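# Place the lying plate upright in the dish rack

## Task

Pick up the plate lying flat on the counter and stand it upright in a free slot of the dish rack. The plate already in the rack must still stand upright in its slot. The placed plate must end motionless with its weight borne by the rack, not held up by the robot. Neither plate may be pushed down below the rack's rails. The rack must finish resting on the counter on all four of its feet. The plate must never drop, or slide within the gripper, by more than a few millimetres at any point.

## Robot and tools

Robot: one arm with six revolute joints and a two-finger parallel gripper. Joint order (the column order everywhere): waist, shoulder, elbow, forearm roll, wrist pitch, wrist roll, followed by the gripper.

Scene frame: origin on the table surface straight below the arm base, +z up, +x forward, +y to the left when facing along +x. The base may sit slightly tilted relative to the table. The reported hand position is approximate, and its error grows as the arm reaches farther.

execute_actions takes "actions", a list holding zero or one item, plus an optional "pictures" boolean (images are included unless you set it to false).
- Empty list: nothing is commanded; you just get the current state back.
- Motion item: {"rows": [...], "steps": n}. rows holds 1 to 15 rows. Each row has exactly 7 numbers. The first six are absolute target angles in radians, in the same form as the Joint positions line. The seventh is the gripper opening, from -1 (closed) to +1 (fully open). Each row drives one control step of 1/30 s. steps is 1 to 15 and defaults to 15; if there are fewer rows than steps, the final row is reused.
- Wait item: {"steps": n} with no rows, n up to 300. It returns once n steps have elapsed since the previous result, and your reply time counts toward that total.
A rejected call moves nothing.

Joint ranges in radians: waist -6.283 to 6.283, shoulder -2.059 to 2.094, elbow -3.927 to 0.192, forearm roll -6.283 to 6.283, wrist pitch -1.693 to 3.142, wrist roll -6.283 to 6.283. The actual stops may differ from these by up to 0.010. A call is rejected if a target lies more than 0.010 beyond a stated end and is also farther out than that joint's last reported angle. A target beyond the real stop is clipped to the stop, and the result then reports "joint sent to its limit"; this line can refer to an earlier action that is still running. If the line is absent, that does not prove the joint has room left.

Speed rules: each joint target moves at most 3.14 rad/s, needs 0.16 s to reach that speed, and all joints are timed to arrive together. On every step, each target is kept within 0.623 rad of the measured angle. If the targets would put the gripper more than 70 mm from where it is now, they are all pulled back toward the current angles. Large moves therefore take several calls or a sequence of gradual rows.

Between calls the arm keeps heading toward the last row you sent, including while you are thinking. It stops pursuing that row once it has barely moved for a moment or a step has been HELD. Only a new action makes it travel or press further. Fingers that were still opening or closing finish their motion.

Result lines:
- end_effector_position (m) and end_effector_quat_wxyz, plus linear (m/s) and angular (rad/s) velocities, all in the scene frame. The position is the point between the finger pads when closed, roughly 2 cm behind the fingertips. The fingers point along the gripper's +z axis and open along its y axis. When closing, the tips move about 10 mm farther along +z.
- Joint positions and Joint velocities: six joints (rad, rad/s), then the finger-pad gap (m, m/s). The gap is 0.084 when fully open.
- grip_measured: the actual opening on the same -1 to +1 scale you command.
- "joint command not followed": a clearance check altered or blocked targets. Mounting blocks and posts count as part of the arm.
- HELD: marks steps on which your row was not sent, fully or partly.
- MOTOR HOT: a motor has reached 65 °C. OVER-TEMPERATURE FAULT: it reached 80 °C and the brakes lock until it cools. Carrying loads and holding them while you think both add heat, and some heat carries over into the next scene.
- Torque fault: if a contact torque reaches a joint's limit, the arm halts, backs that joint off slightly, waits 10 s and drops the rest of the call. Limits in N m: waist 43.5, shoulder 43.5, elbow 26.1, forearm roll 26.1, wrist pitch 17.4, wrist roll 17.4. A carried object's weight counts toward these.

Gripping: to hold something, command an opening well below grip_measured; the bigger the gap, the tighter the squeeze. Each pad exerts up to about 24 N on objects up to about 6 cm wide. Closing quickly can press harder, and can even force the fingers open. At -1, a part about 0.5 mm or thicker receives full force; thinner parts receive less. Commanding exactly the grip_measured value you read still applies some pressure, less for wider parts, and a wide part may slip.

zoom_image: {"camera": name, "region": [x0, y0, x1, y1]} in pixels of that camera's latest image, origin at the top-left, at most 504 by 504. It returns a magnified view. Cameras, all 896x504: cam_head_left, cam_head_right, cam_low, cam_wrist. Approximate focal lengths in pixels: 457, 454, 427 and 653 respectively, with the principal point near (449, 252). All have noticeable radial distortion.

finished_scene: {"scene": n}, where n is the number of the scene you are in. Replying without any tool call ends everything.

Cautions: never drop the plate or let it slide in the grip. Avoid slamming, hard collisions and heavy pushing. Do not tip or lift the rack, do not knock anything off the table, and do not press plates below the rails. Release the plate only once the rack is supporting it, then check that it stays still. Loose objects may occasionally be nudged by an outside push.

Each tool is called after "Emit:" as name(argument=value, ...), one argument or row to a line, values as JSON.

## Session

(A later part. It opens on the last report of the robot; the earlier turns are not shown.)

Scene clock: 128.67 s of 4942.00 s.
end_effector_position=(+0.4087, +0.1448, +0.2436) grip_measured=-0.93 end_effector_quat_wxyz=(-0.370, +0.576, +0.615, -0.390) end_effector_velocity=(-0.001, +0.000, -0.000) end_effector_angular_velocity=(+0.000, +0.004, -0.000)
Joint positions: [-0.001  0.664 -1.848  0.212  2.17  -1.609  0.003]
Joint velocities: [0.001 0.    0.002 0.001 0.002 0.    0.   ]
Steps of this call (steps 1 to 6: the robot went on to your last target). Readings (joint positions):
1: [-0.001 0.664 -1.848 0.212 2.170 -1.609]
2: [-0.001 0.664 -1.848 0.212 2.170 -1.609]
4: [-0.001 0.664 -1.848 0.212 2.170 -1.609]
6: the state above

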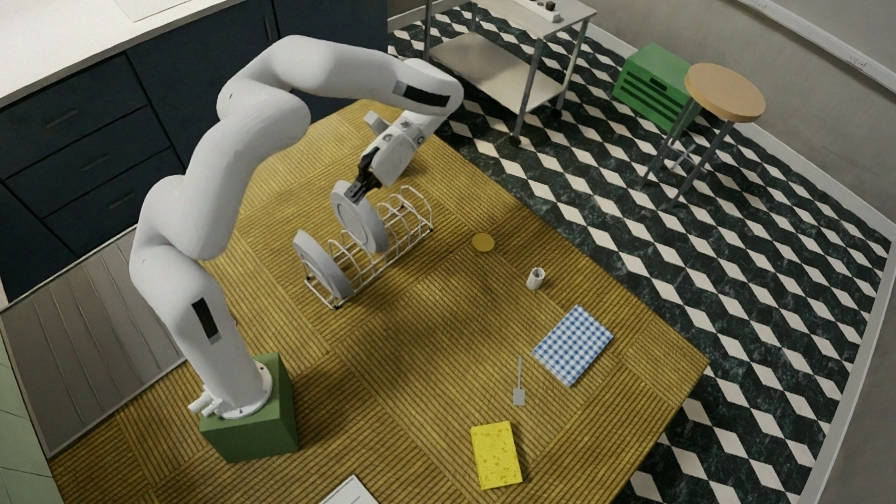

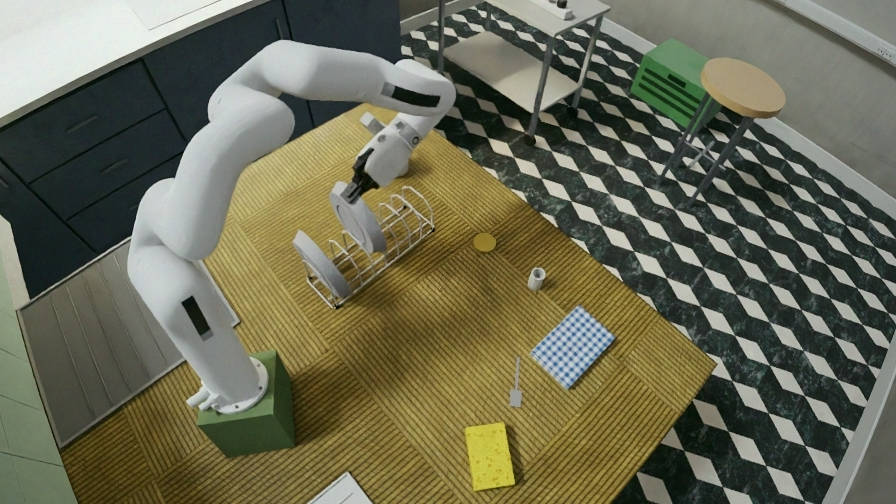

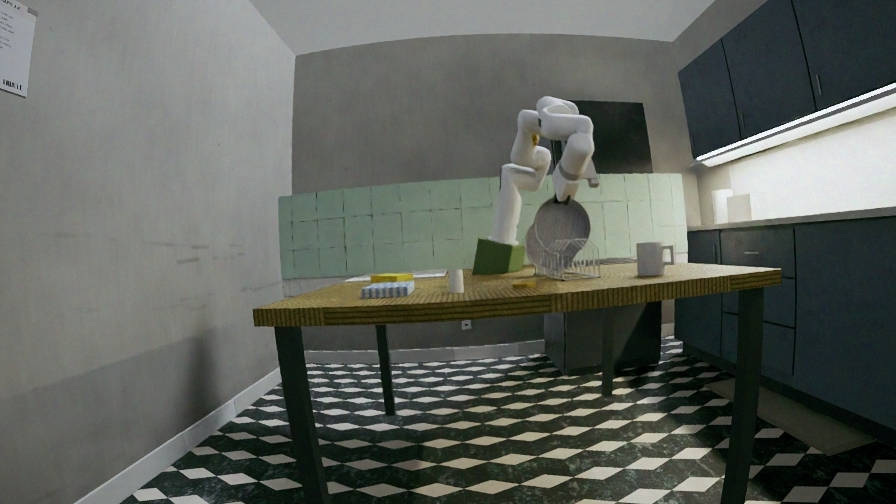

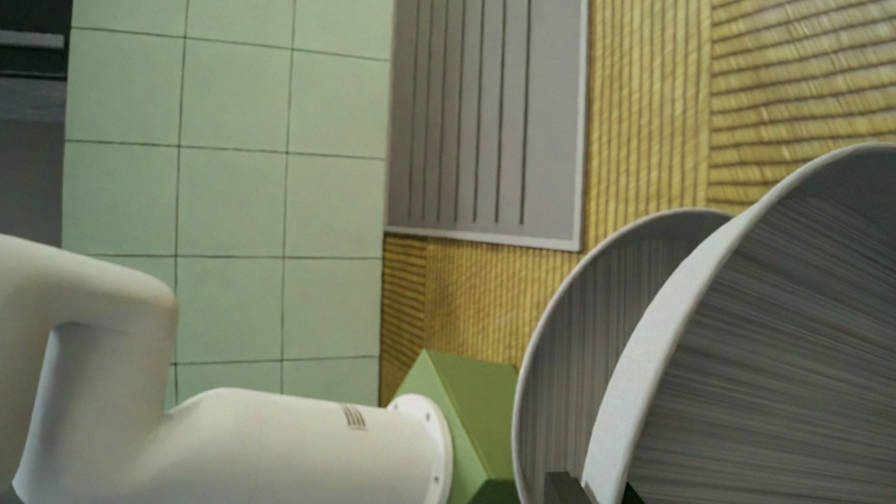

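Emit:
execute_actions(
  actions=[
    {"rows":[[0,0.669,-1.852,0.212,2.169,-1.609,-1],[0,0.674,-1.856,0.212,2.168,-1.609,-1],[0.001,0.679,-1.859,0.212,2.166,-1.609,-1],[0.002,0.683,-1.86,0.213,2.163,-1.609,-1],[0.003,0.687,-1.86,0.213,2.159,-1.609,-1],[0.004,0.691,-1.86,0.213,2.155,-1.61,-1],[0.005,0.695,-1.859,0.213,2.15,-1.61,-1],[0.006,0.699,-1.859,0.214,2.146,-1.61,-1],[0.007,0.703,-1.858,0.214,2.141,-1.61,-1],[0.008,0.707,-1.858,0.214,2.137,-1.61,-1],[0.009,0.711,-1.858,0.214,2.133,-1.61,-1],[0.01,0.715,-1.857,0.215,2.128,-1.61,-1],[0.011,0.719,-1.857,0.215,2.124,-1.611,-1],[0.012,0.723,-1.857,0.215,2.119,-1.611,-1],[0.013,0.727,-1.857,0.215,2.115,-1.611,-1]]},
  ],
  pictures=false,
)

Emit:
execute_actions(
  actions=[
    {"rows":[[0.014,0.731,-1.857,0.216,2.111,-1.611,-1],[0.015,0.735,-1.857,0.216,2.107,-1.611,-1],[0.016,0.739,-1.857,0.216,2.103,-1.611,-1],[0.017,0.743,-1.857,0.216,2.099,-1.611,-1],[0.018,0.747,-1.857,0.217,2.095,-1.612,-1],[0.019,0.751,-1.857,0.217,2.091,-1.612,-1],[0.019,0.755,-1.857,0.217,2.087,-1.612,-1],[0.02,0.759,-1.857,0.217,2.083,-1.612,-1]],"steps":15},
  ],
)

Emit:
zoom_image(
  camera="cam_head_left",
  region=[310,170,430,290],
)

Emit:
zoom_image(
  camera="cam_low",
  region=[500,160,630,290],
)

Scene clock: 134.60 s of 4942.00 s.
end_effector_position=(+0.4107, +0.1453, +0.2146) grip_measured=-0.93 end_effector_quat_wxyz=(-0.371, +0.575, +0.616, -0.391) end_effector_velocity=(+0.002, +0.000, -0.074) end_effector_angular_velocity=(-0.000, -0.008, +0.009)
Joint positions: [ 0.011  0.718 -1.857  0.215  2.125 -1.611  0.003]
Joint velocities: [ 0.03   0.119  0.004  0.004 -0.135 -0.008 -0.   ]
Steps of this call (steps 1 to 15: the robot went on to your last target; steps 16 to 100: nothing new was sent; then 2.10 s passed at rest; steps 101 to 115: all 15 steps of this action). Readings (joint positions):
101: [-0.001 0.664 -1.848 0.212 2.170 -1.609]
102: [-0.001 0.665 -1.849 0.212 2.170 -1.609]
104: [0.000 0.672 -1.855 0.212 2.168 -1.609]
108: [0.004 0.690 -1.859 0.213 2.156 -1.610]
115: the state above

Scene clock: 135.10 s of 4942.00 s.
end_effector_position=(+0.4109, +0.1451, +0.1919) grip_measured=-0.93 end_effector_quat_wxyz=(-0.370, +0.575, +0.616, -0.391) end_effector_velocity=(-0.002, -0.000, -0.002) end_effector_angular_velocity=(-0.001, +0.006, -0.001)
Joint positions: [ 0.019  0.756 -1.858  0.217  2.086 -1.612  0.003]
Joint velocities: [ 0.001  0.002  0.006  0.    -0.002  0.     0.   ]
Steps of this call (steps 1 to 15: all 15 steps of this action). Readings (joint positions):
1: [0.012 0.722 -1.857 0.215 2.121 -1.611]
2: [0.013 0.726 -1.857 0.215 2.116 -1.611]
4: [0.015 0.734 -1.857 0.216 2.108 -1.611]
8: [0.018 0.750 -1.857 0.217 2.092 -1.612]
15: the state above

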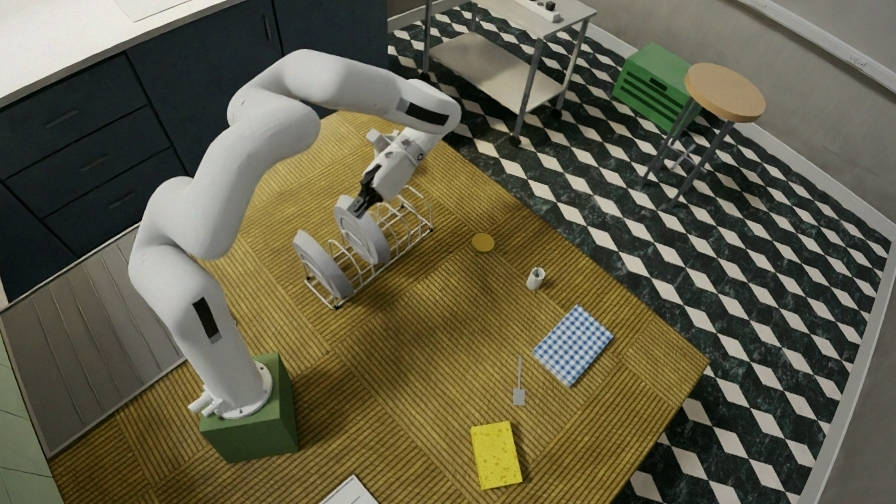

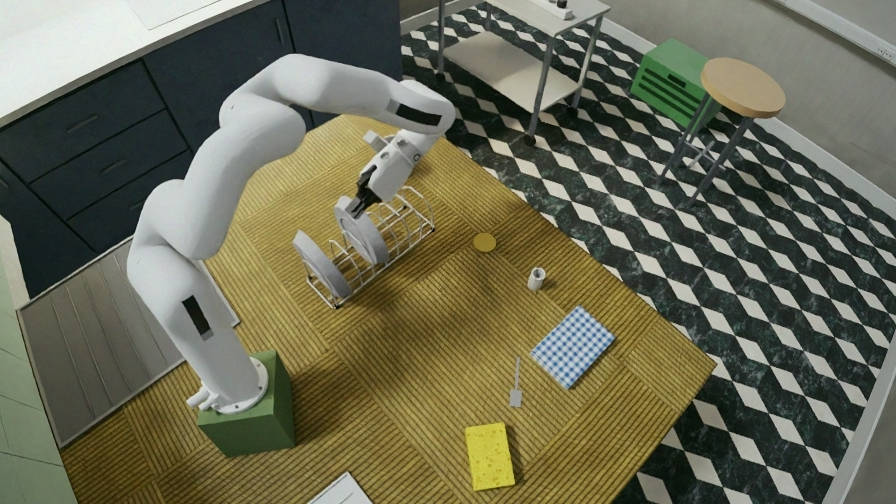

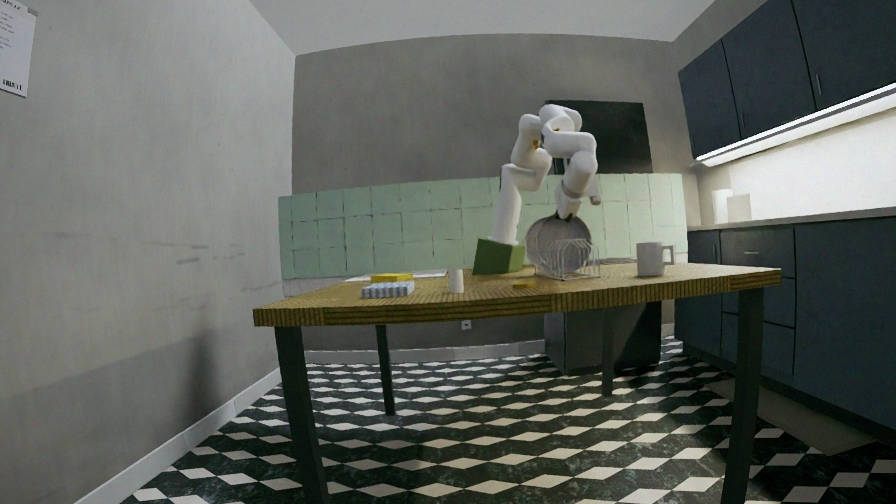

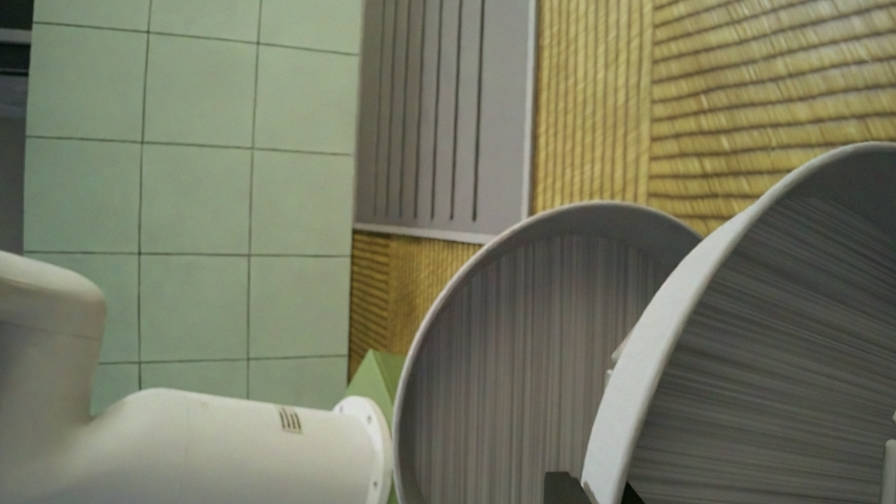

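Region (310, 170, 430, 290) of cam_head_left's 896x504 image, scaled by 4.200, with more detail than that image has.

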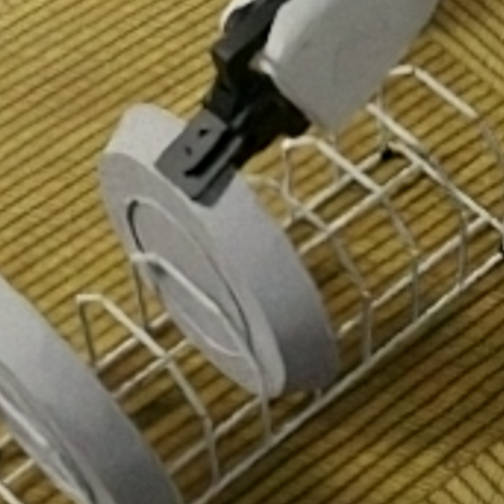

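Region (500, 160, 630, 290) of cam_low's 896x504 image, scaled by 3.877, with more detail than that image has.

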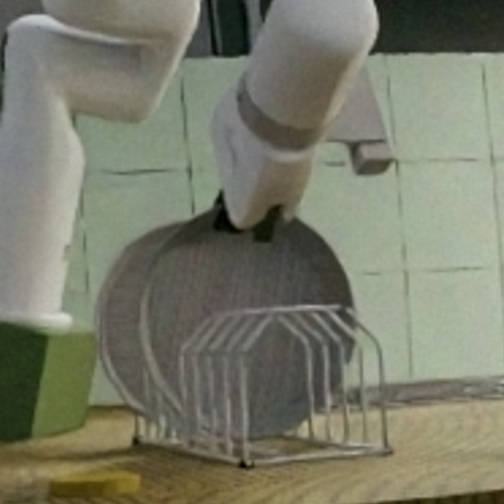

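Emit:
execute_actions(
  actions=[
    {"rows":[[0.02,0.76,-1.857,0.217,2.082,-1.612,-1],[0.02,0.761,-1.857,0.217,2.081,-1.612,-1],[0.02,0.762,-1.857,0.217,2.08,-1.612,-1],[0.021,0.763,-1.857,0.217,2.079,-1.612,-1]],"steps":12},
  ],
)

Emit:
zoom_image(
  camera="cam_low",
  region=[525,230,605,290],
)

Scene clock: 139.57 s of 4942.00 s.
end_effector_position=(+0.4087, +0.1451, +0.1905) grip_measured=-0.92 end_effector_quat_wxyz=(-0.373, +0.573, +0.614, -0.394) end_effector_velocity=(-0.003, -0.000, -0.000) end_effector_angular_velocity=(-0.001, +0.013, +0.000)
Joint positions: [ 0.021  0.762 -1.857  0.217  2.091 -1.612  0.003]
Joint velocities: [ 0.002  0.004  0.002 -0.     0.007 -0.     0.001]
Steps of this call (steps 1 to 15: the robot went on to your last target; steps 16 to 100: nothing new was sent; then 0.73 s passed at rest; steps 101 to 112: all 12 steps of this action). Readings (joint positions):
101: [0.020 0.759 -1.857 0.217 2.088 -1.612]
102: [0.020 0.759 -1.857 0.217 2.088 -1.612]
104: [0.020 0.760 -1.857 0.217 2.088 -1.612]
108: [0.020 0.762 -1.858 0.217 2.090 -1.612]
112: the state above

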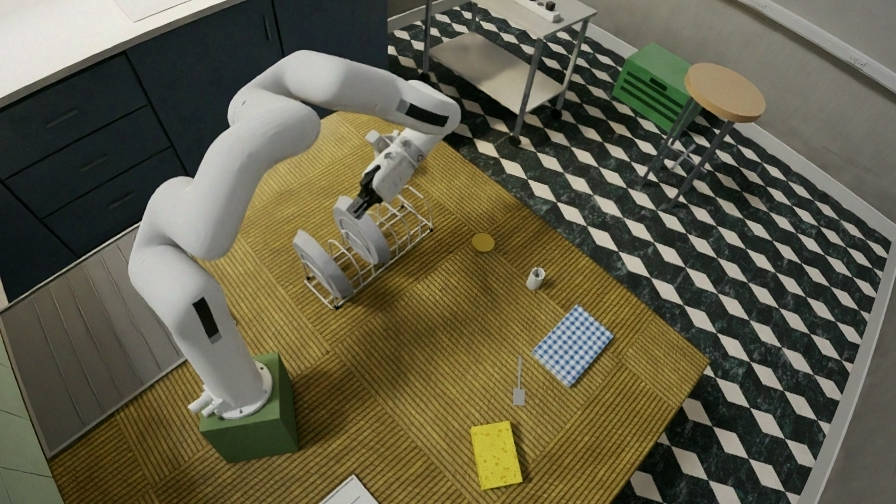

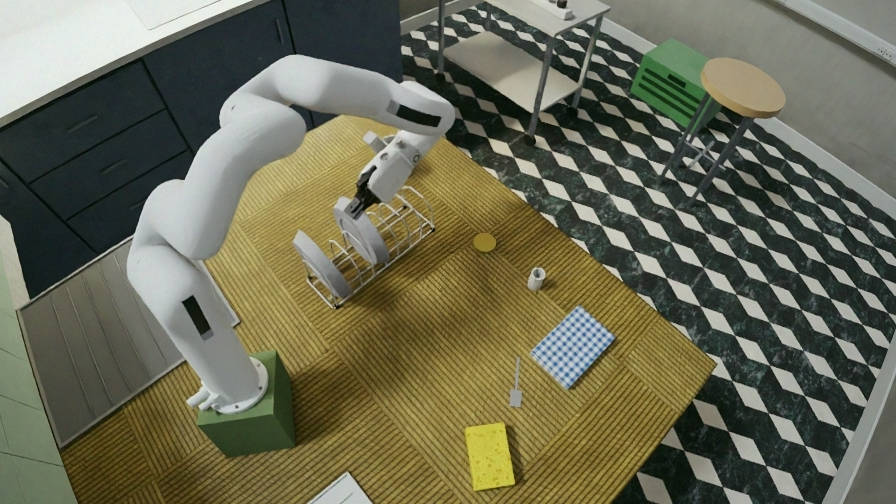

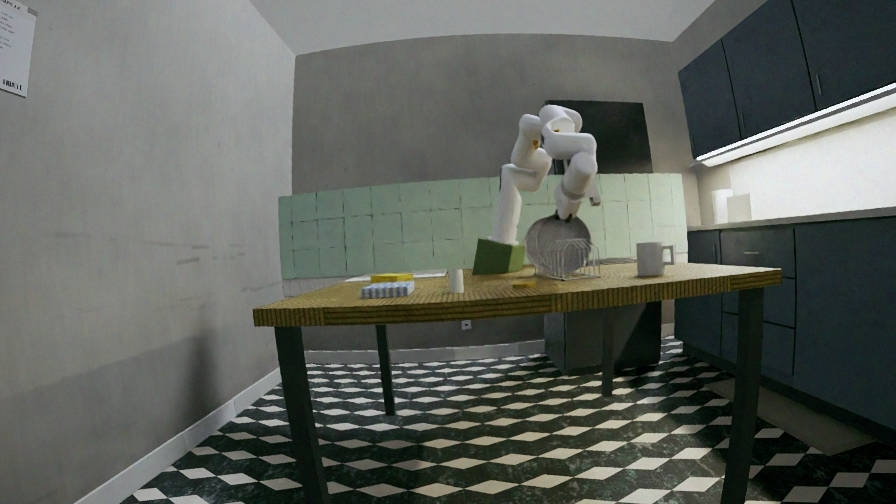

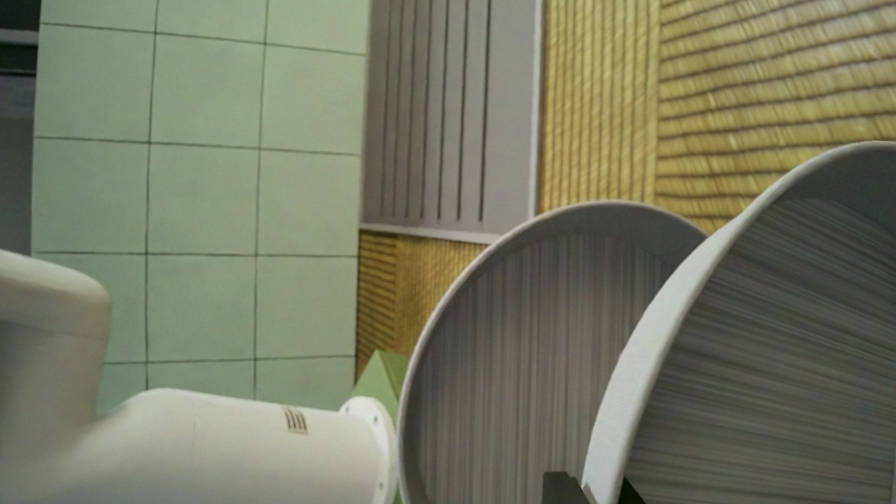

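Region (525, 230, 605, 290) of cam_low's 896x504 image, scaled by 6.300, with more detail than that image has; it fills the top 378 rows of this view, and the rest is white.

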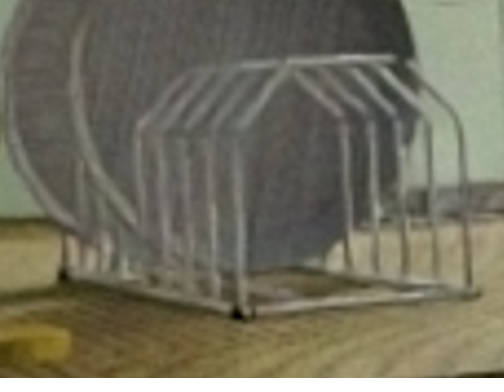

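Seated. Unload and open slowly.

Emit:
execute_actions(
  actions=[
    {"rows":[[0.02,0.76,-1.857,0.217,2.085,-1.612,-1],[0.02,0.758,-1.857,0.217,2.086,-1.612,-0.97],[0.02,0.757,-1.857,0.217,2.086,-1.612,-0.94],[0.02,0.757,-1.857,0.217,2.086,-1.612,-0.92],[0.02,0.757,-1.857,0.217,2.086,-1.612,-0.9],[0.02,0.757,-1.857,0.217,2.086,-1.612,-0.88],[0.02,0.757,-1.857,0.217,2.086,-1.612,-0.86],[0.02,0.757,-1.857,0.217,2.086,-1.612,-0.83],[0.02,0.757,-1.857,0.217,2.086,-1.612,-0.8],[0.02,0.757,-1.857,0.217,2.086,-1.612,-0.77],[0.02,0.757,-1.857,0.217,2.086,-1.612,-0.73],[0.02,0.757,-1.857,0.217,2.086,-1.612,-0.69],[0.02,0.757,-1.857,0.217,2.086,-1.612,-0.64],[0.02,0.757,-1.857,0.217,2.086,-1.612,-0.57],[0.02,0.757,-1.857,0.217,2.086,-1.612,-0.5]]},
  ],
  pictures=false,
)

Emit:
execute_actions(
  actions=[
    {"steps":10},
  ],
)

Scene clock: 143.70 s of 4942.00 s.
end_effector_position=(+0.4093, +0.1454, +0.1878) grip_measured=-0.59 end_effector_quat_wxyz=(-0.372, +0.574, +0.615, -0.392) end_effector_velocity=(-0.000, -0.001, +0.002) end_effector_angular_velocity=(-0.002, +0.004, -0.000)
Joint positions: [ 0.022  0.762 -1.854  0.218  2.08  -1.612  0.018]
Joint velocities: [-0.002 -0.001 -0.001 -0.002  0.007 -0.     0.091]
Steps of this call (steps 1 to 15: the robot went on to your last target; steps 16 to 100: nothing new was sent; then 0.30 s passed at rest; steps 101 to 115: all 15 steps of this action). Readings (joint positions):
101: [0.021 0.763 -1.857 0.217 2.092 -1.612]
102: [0.021 0.762 -1.857 0.217 2.093 -1.612]
104: [0.021 0.761 -1.856 0.217 2.092 -1.612]
108: [0.021 0.760 -1.855 0.218 2.088 -1.612]
115: the state above

Scene clock: 144.03 s of 4942.00 s.
end_effector_position=(+0.4103, +0.1454, +0.1910) grip_measured=-0.52 end_effector_quat_wxyz=(-0.371, +0.575, +0.616, -0.391) end_effector_velocity=(+0.000, -0.001, +0.003) end_effector_angular_velocity=(-0.001, +0.001, -0.001)
Joint positions: [ 0.02   0.758 -1.857  0.217  2.085 -1.612  0.021]
Joint velocities: [-0.002 -0.004 -0.001 -0.001  0.006  0.    -0.   ]
Steps of this call (steps 1 to 10: the robot went on to your last target). Readings (joint positions):
1: [0.022 0.762 -1.854 0.218 2.081 -1.612]
2: [0.021 0.761 -1.854 0.218 2.082 -1.612]
4: [0.021 0.760 -1.856 0.218 2.083 -1.612]
8: [0.020 0.758 -1.857 0.217 2.085 -1.612]
10: the state above

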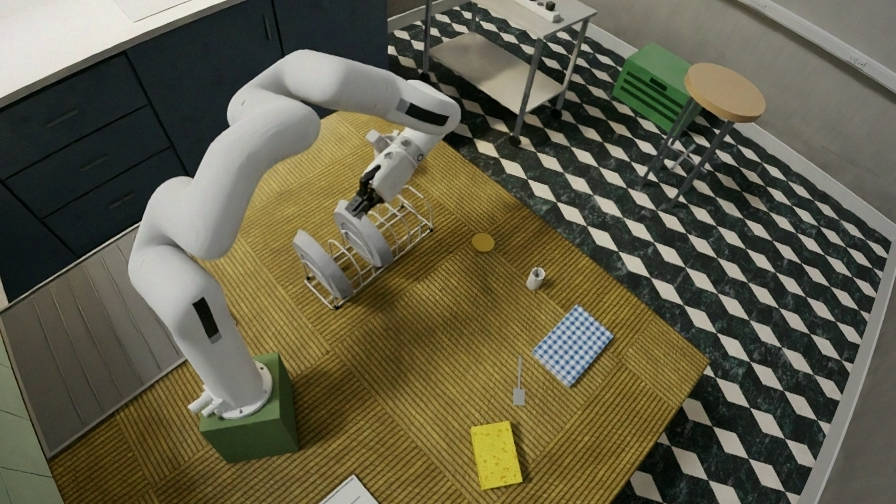

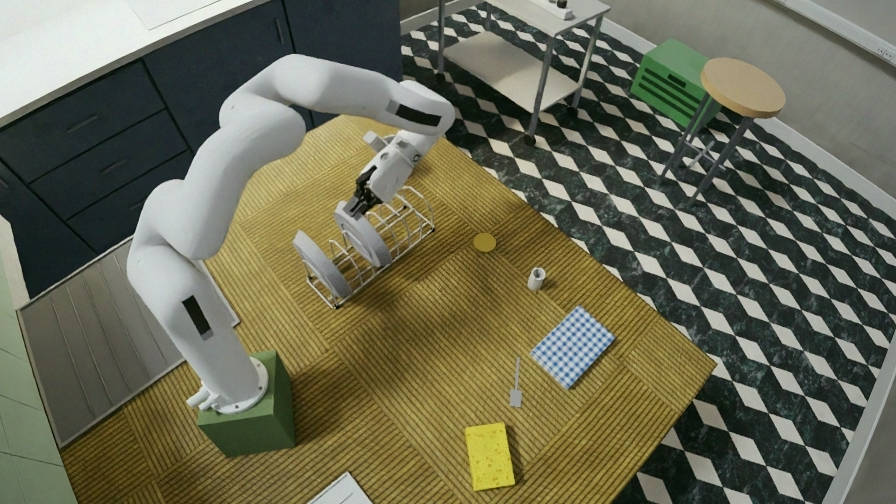

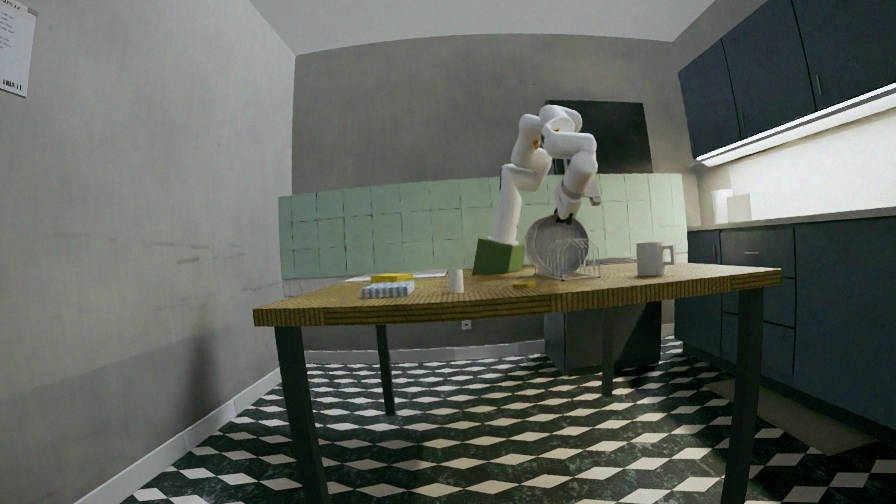

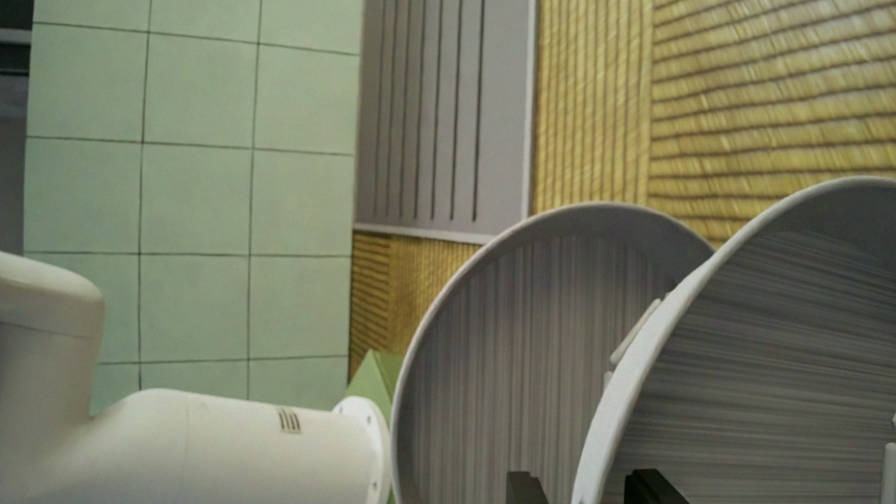

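Emit:
execute_actions(
  actions=[
    {"rows":[[0.019,0.766,-1.877,0.217,2.097,-1.612,-0.5],[0.018,0.776,-1.9,0.217,2.109,-1.612,-0.5],[0.017,0.788,-1.925,0.218,2.122,-1.612,-0.5],[0.016,0.8,-1.95,0.218,2.135,-1.612,-0.5],[0.015,0.813,-1.977,0.218,2.149,-1.612,-0.5],[0.014,0.827,-2.005,0.219,2.163,-1.612,-0.5],[0.013,0.841,-2.034,0.219,2.178,-1.612,-0.5],[0.012,0.855,-2.063,0.219,2.193,-1.612,-0.5],[0.011,0.87,-2.093,0.22,2.208,-1.612,-0.5],[0.01,0.885,-2.123,0.22,2.223,-1.612,-0.5],[0.009,0.9,-2.153,0.22,2.238,-1.612,-0.5],[0.008,0.91,-2.184,0.22,2.254,-1.612,-0.5],[0.008,0.9,-2.195,0.22,2.265,-1.612,-0.5],[0.008,0.88,-2.2,0.22,2.27,-1.612,-0.5],[0.008,0.85,-2.2,0.22,2.27,-1.612,-0.5]]},
  ],
  pictures=false,
)

Emit:
execute_actions(
  actions=[
    {"steps":20},
  ],
)

Scene clock: 148.50 s of 4942.00 s.
end_effector_position=(+0.4466, +0.1483, +0.2107) grip_measured=-0.52 end_effector_quat_wxyz=(-0.372, +0.565, +0.626, -0.388) end_effector_velocity=(+0.066, +0.032, +0.167) end_effector_angular_velocity=(+0.060, -0.199, +0.091)
Joint positions: [ 0.008  0.901 -2.174  0.22   2.253 -1.612  0.021]
Joint velocities: [-0.016 -0.099 -0.433 -0.002  0.319  0.001 -0.   ]
Steps of this call (steps 1 to 15: the robot went on to your last target; steps 16 to 100: nothing new was sent; then 0.63 s passed at rest; steps 101 to 115: all 15 steps of this action). Readings (joint positions):
101: [0.020 0.757 -1.857 0.217 2.086 -1.612]
102: [0.020 0.759 -1.861 0.217 2.089 -1.612]
104: [0.019 0.772 -1.890 0.217 2.104 -1.612]
108: [0.015 0.817 -1.985 0.218 2.153 -1.612]
115: the state above

Scene clock: 149.17 s of 4942.00 s.
end_effector_position=(+0.4562, +0.1554, +0.2390) grip_measured=-0.52 end_effector_quat_wxyz=(-0.354, +0.569, +0.643, -0.371) end_effector_velocity=(-0.001, -0.000, -0.000) end_effector_angular_velocity=(+0.000, +0.003, -0.002)
Joint positions: [ 0.008  0.85  -2.2    0.22   2.27  -1.612  0.021]
Joint velocities: [-0.001  0.001  0.002  0.001  0.001  0.     0.   ]
Steps of this call (steps 1 to 20: the robot went on to your last target). Readings (joint positions):
1: [0.008 0.891 -2.184 0.220 2.261 -1.612]
2: [0.008 0.874 -2.191 0.220 2.266 -1.612]
4: [0.008 0.847 -2.205 0.220 2.269 -1.612]
8: [0.008 0.848 -2.200 0.220 2.270 -1.612]
20: the state above

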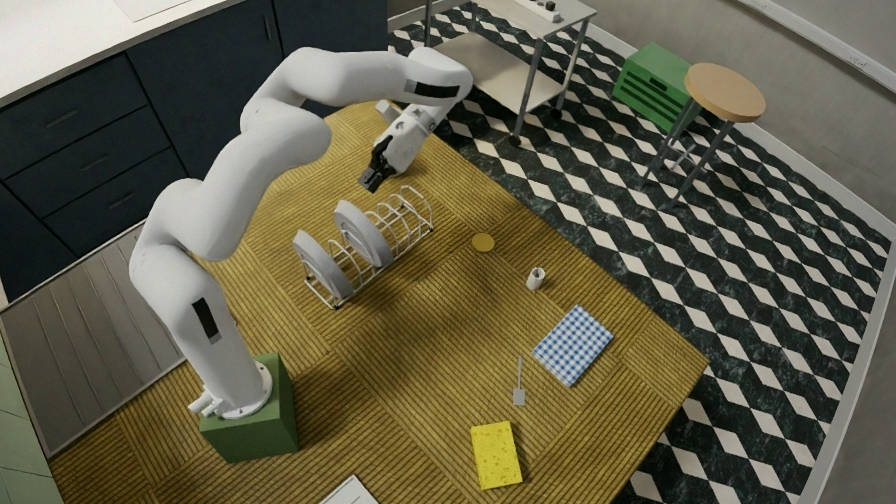

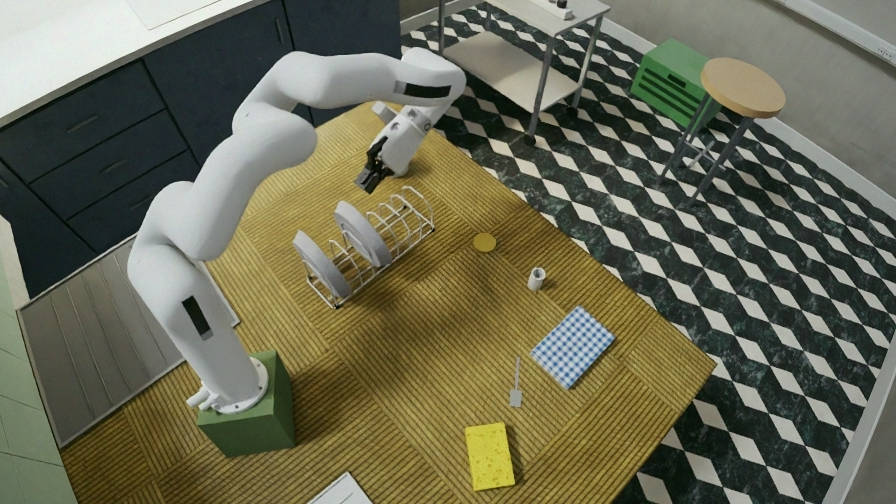

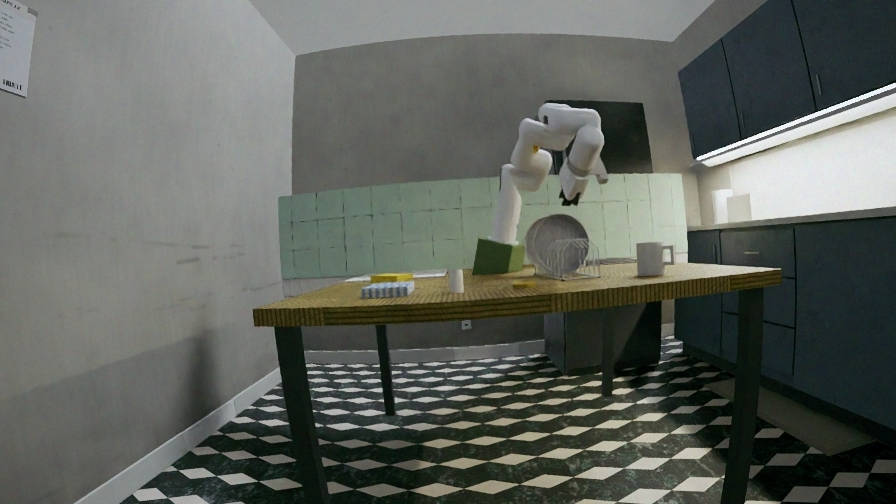

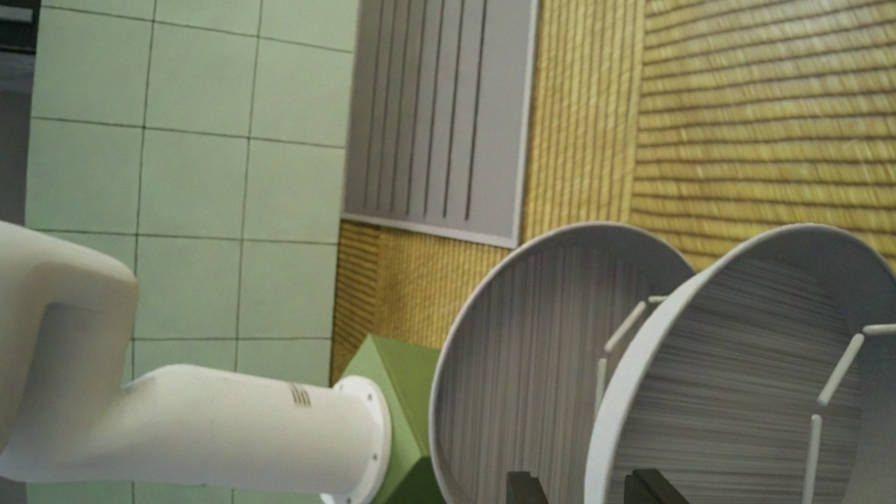

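Emit:
finished_scene(
  scene=1,
)

The scene is finished: the task was done.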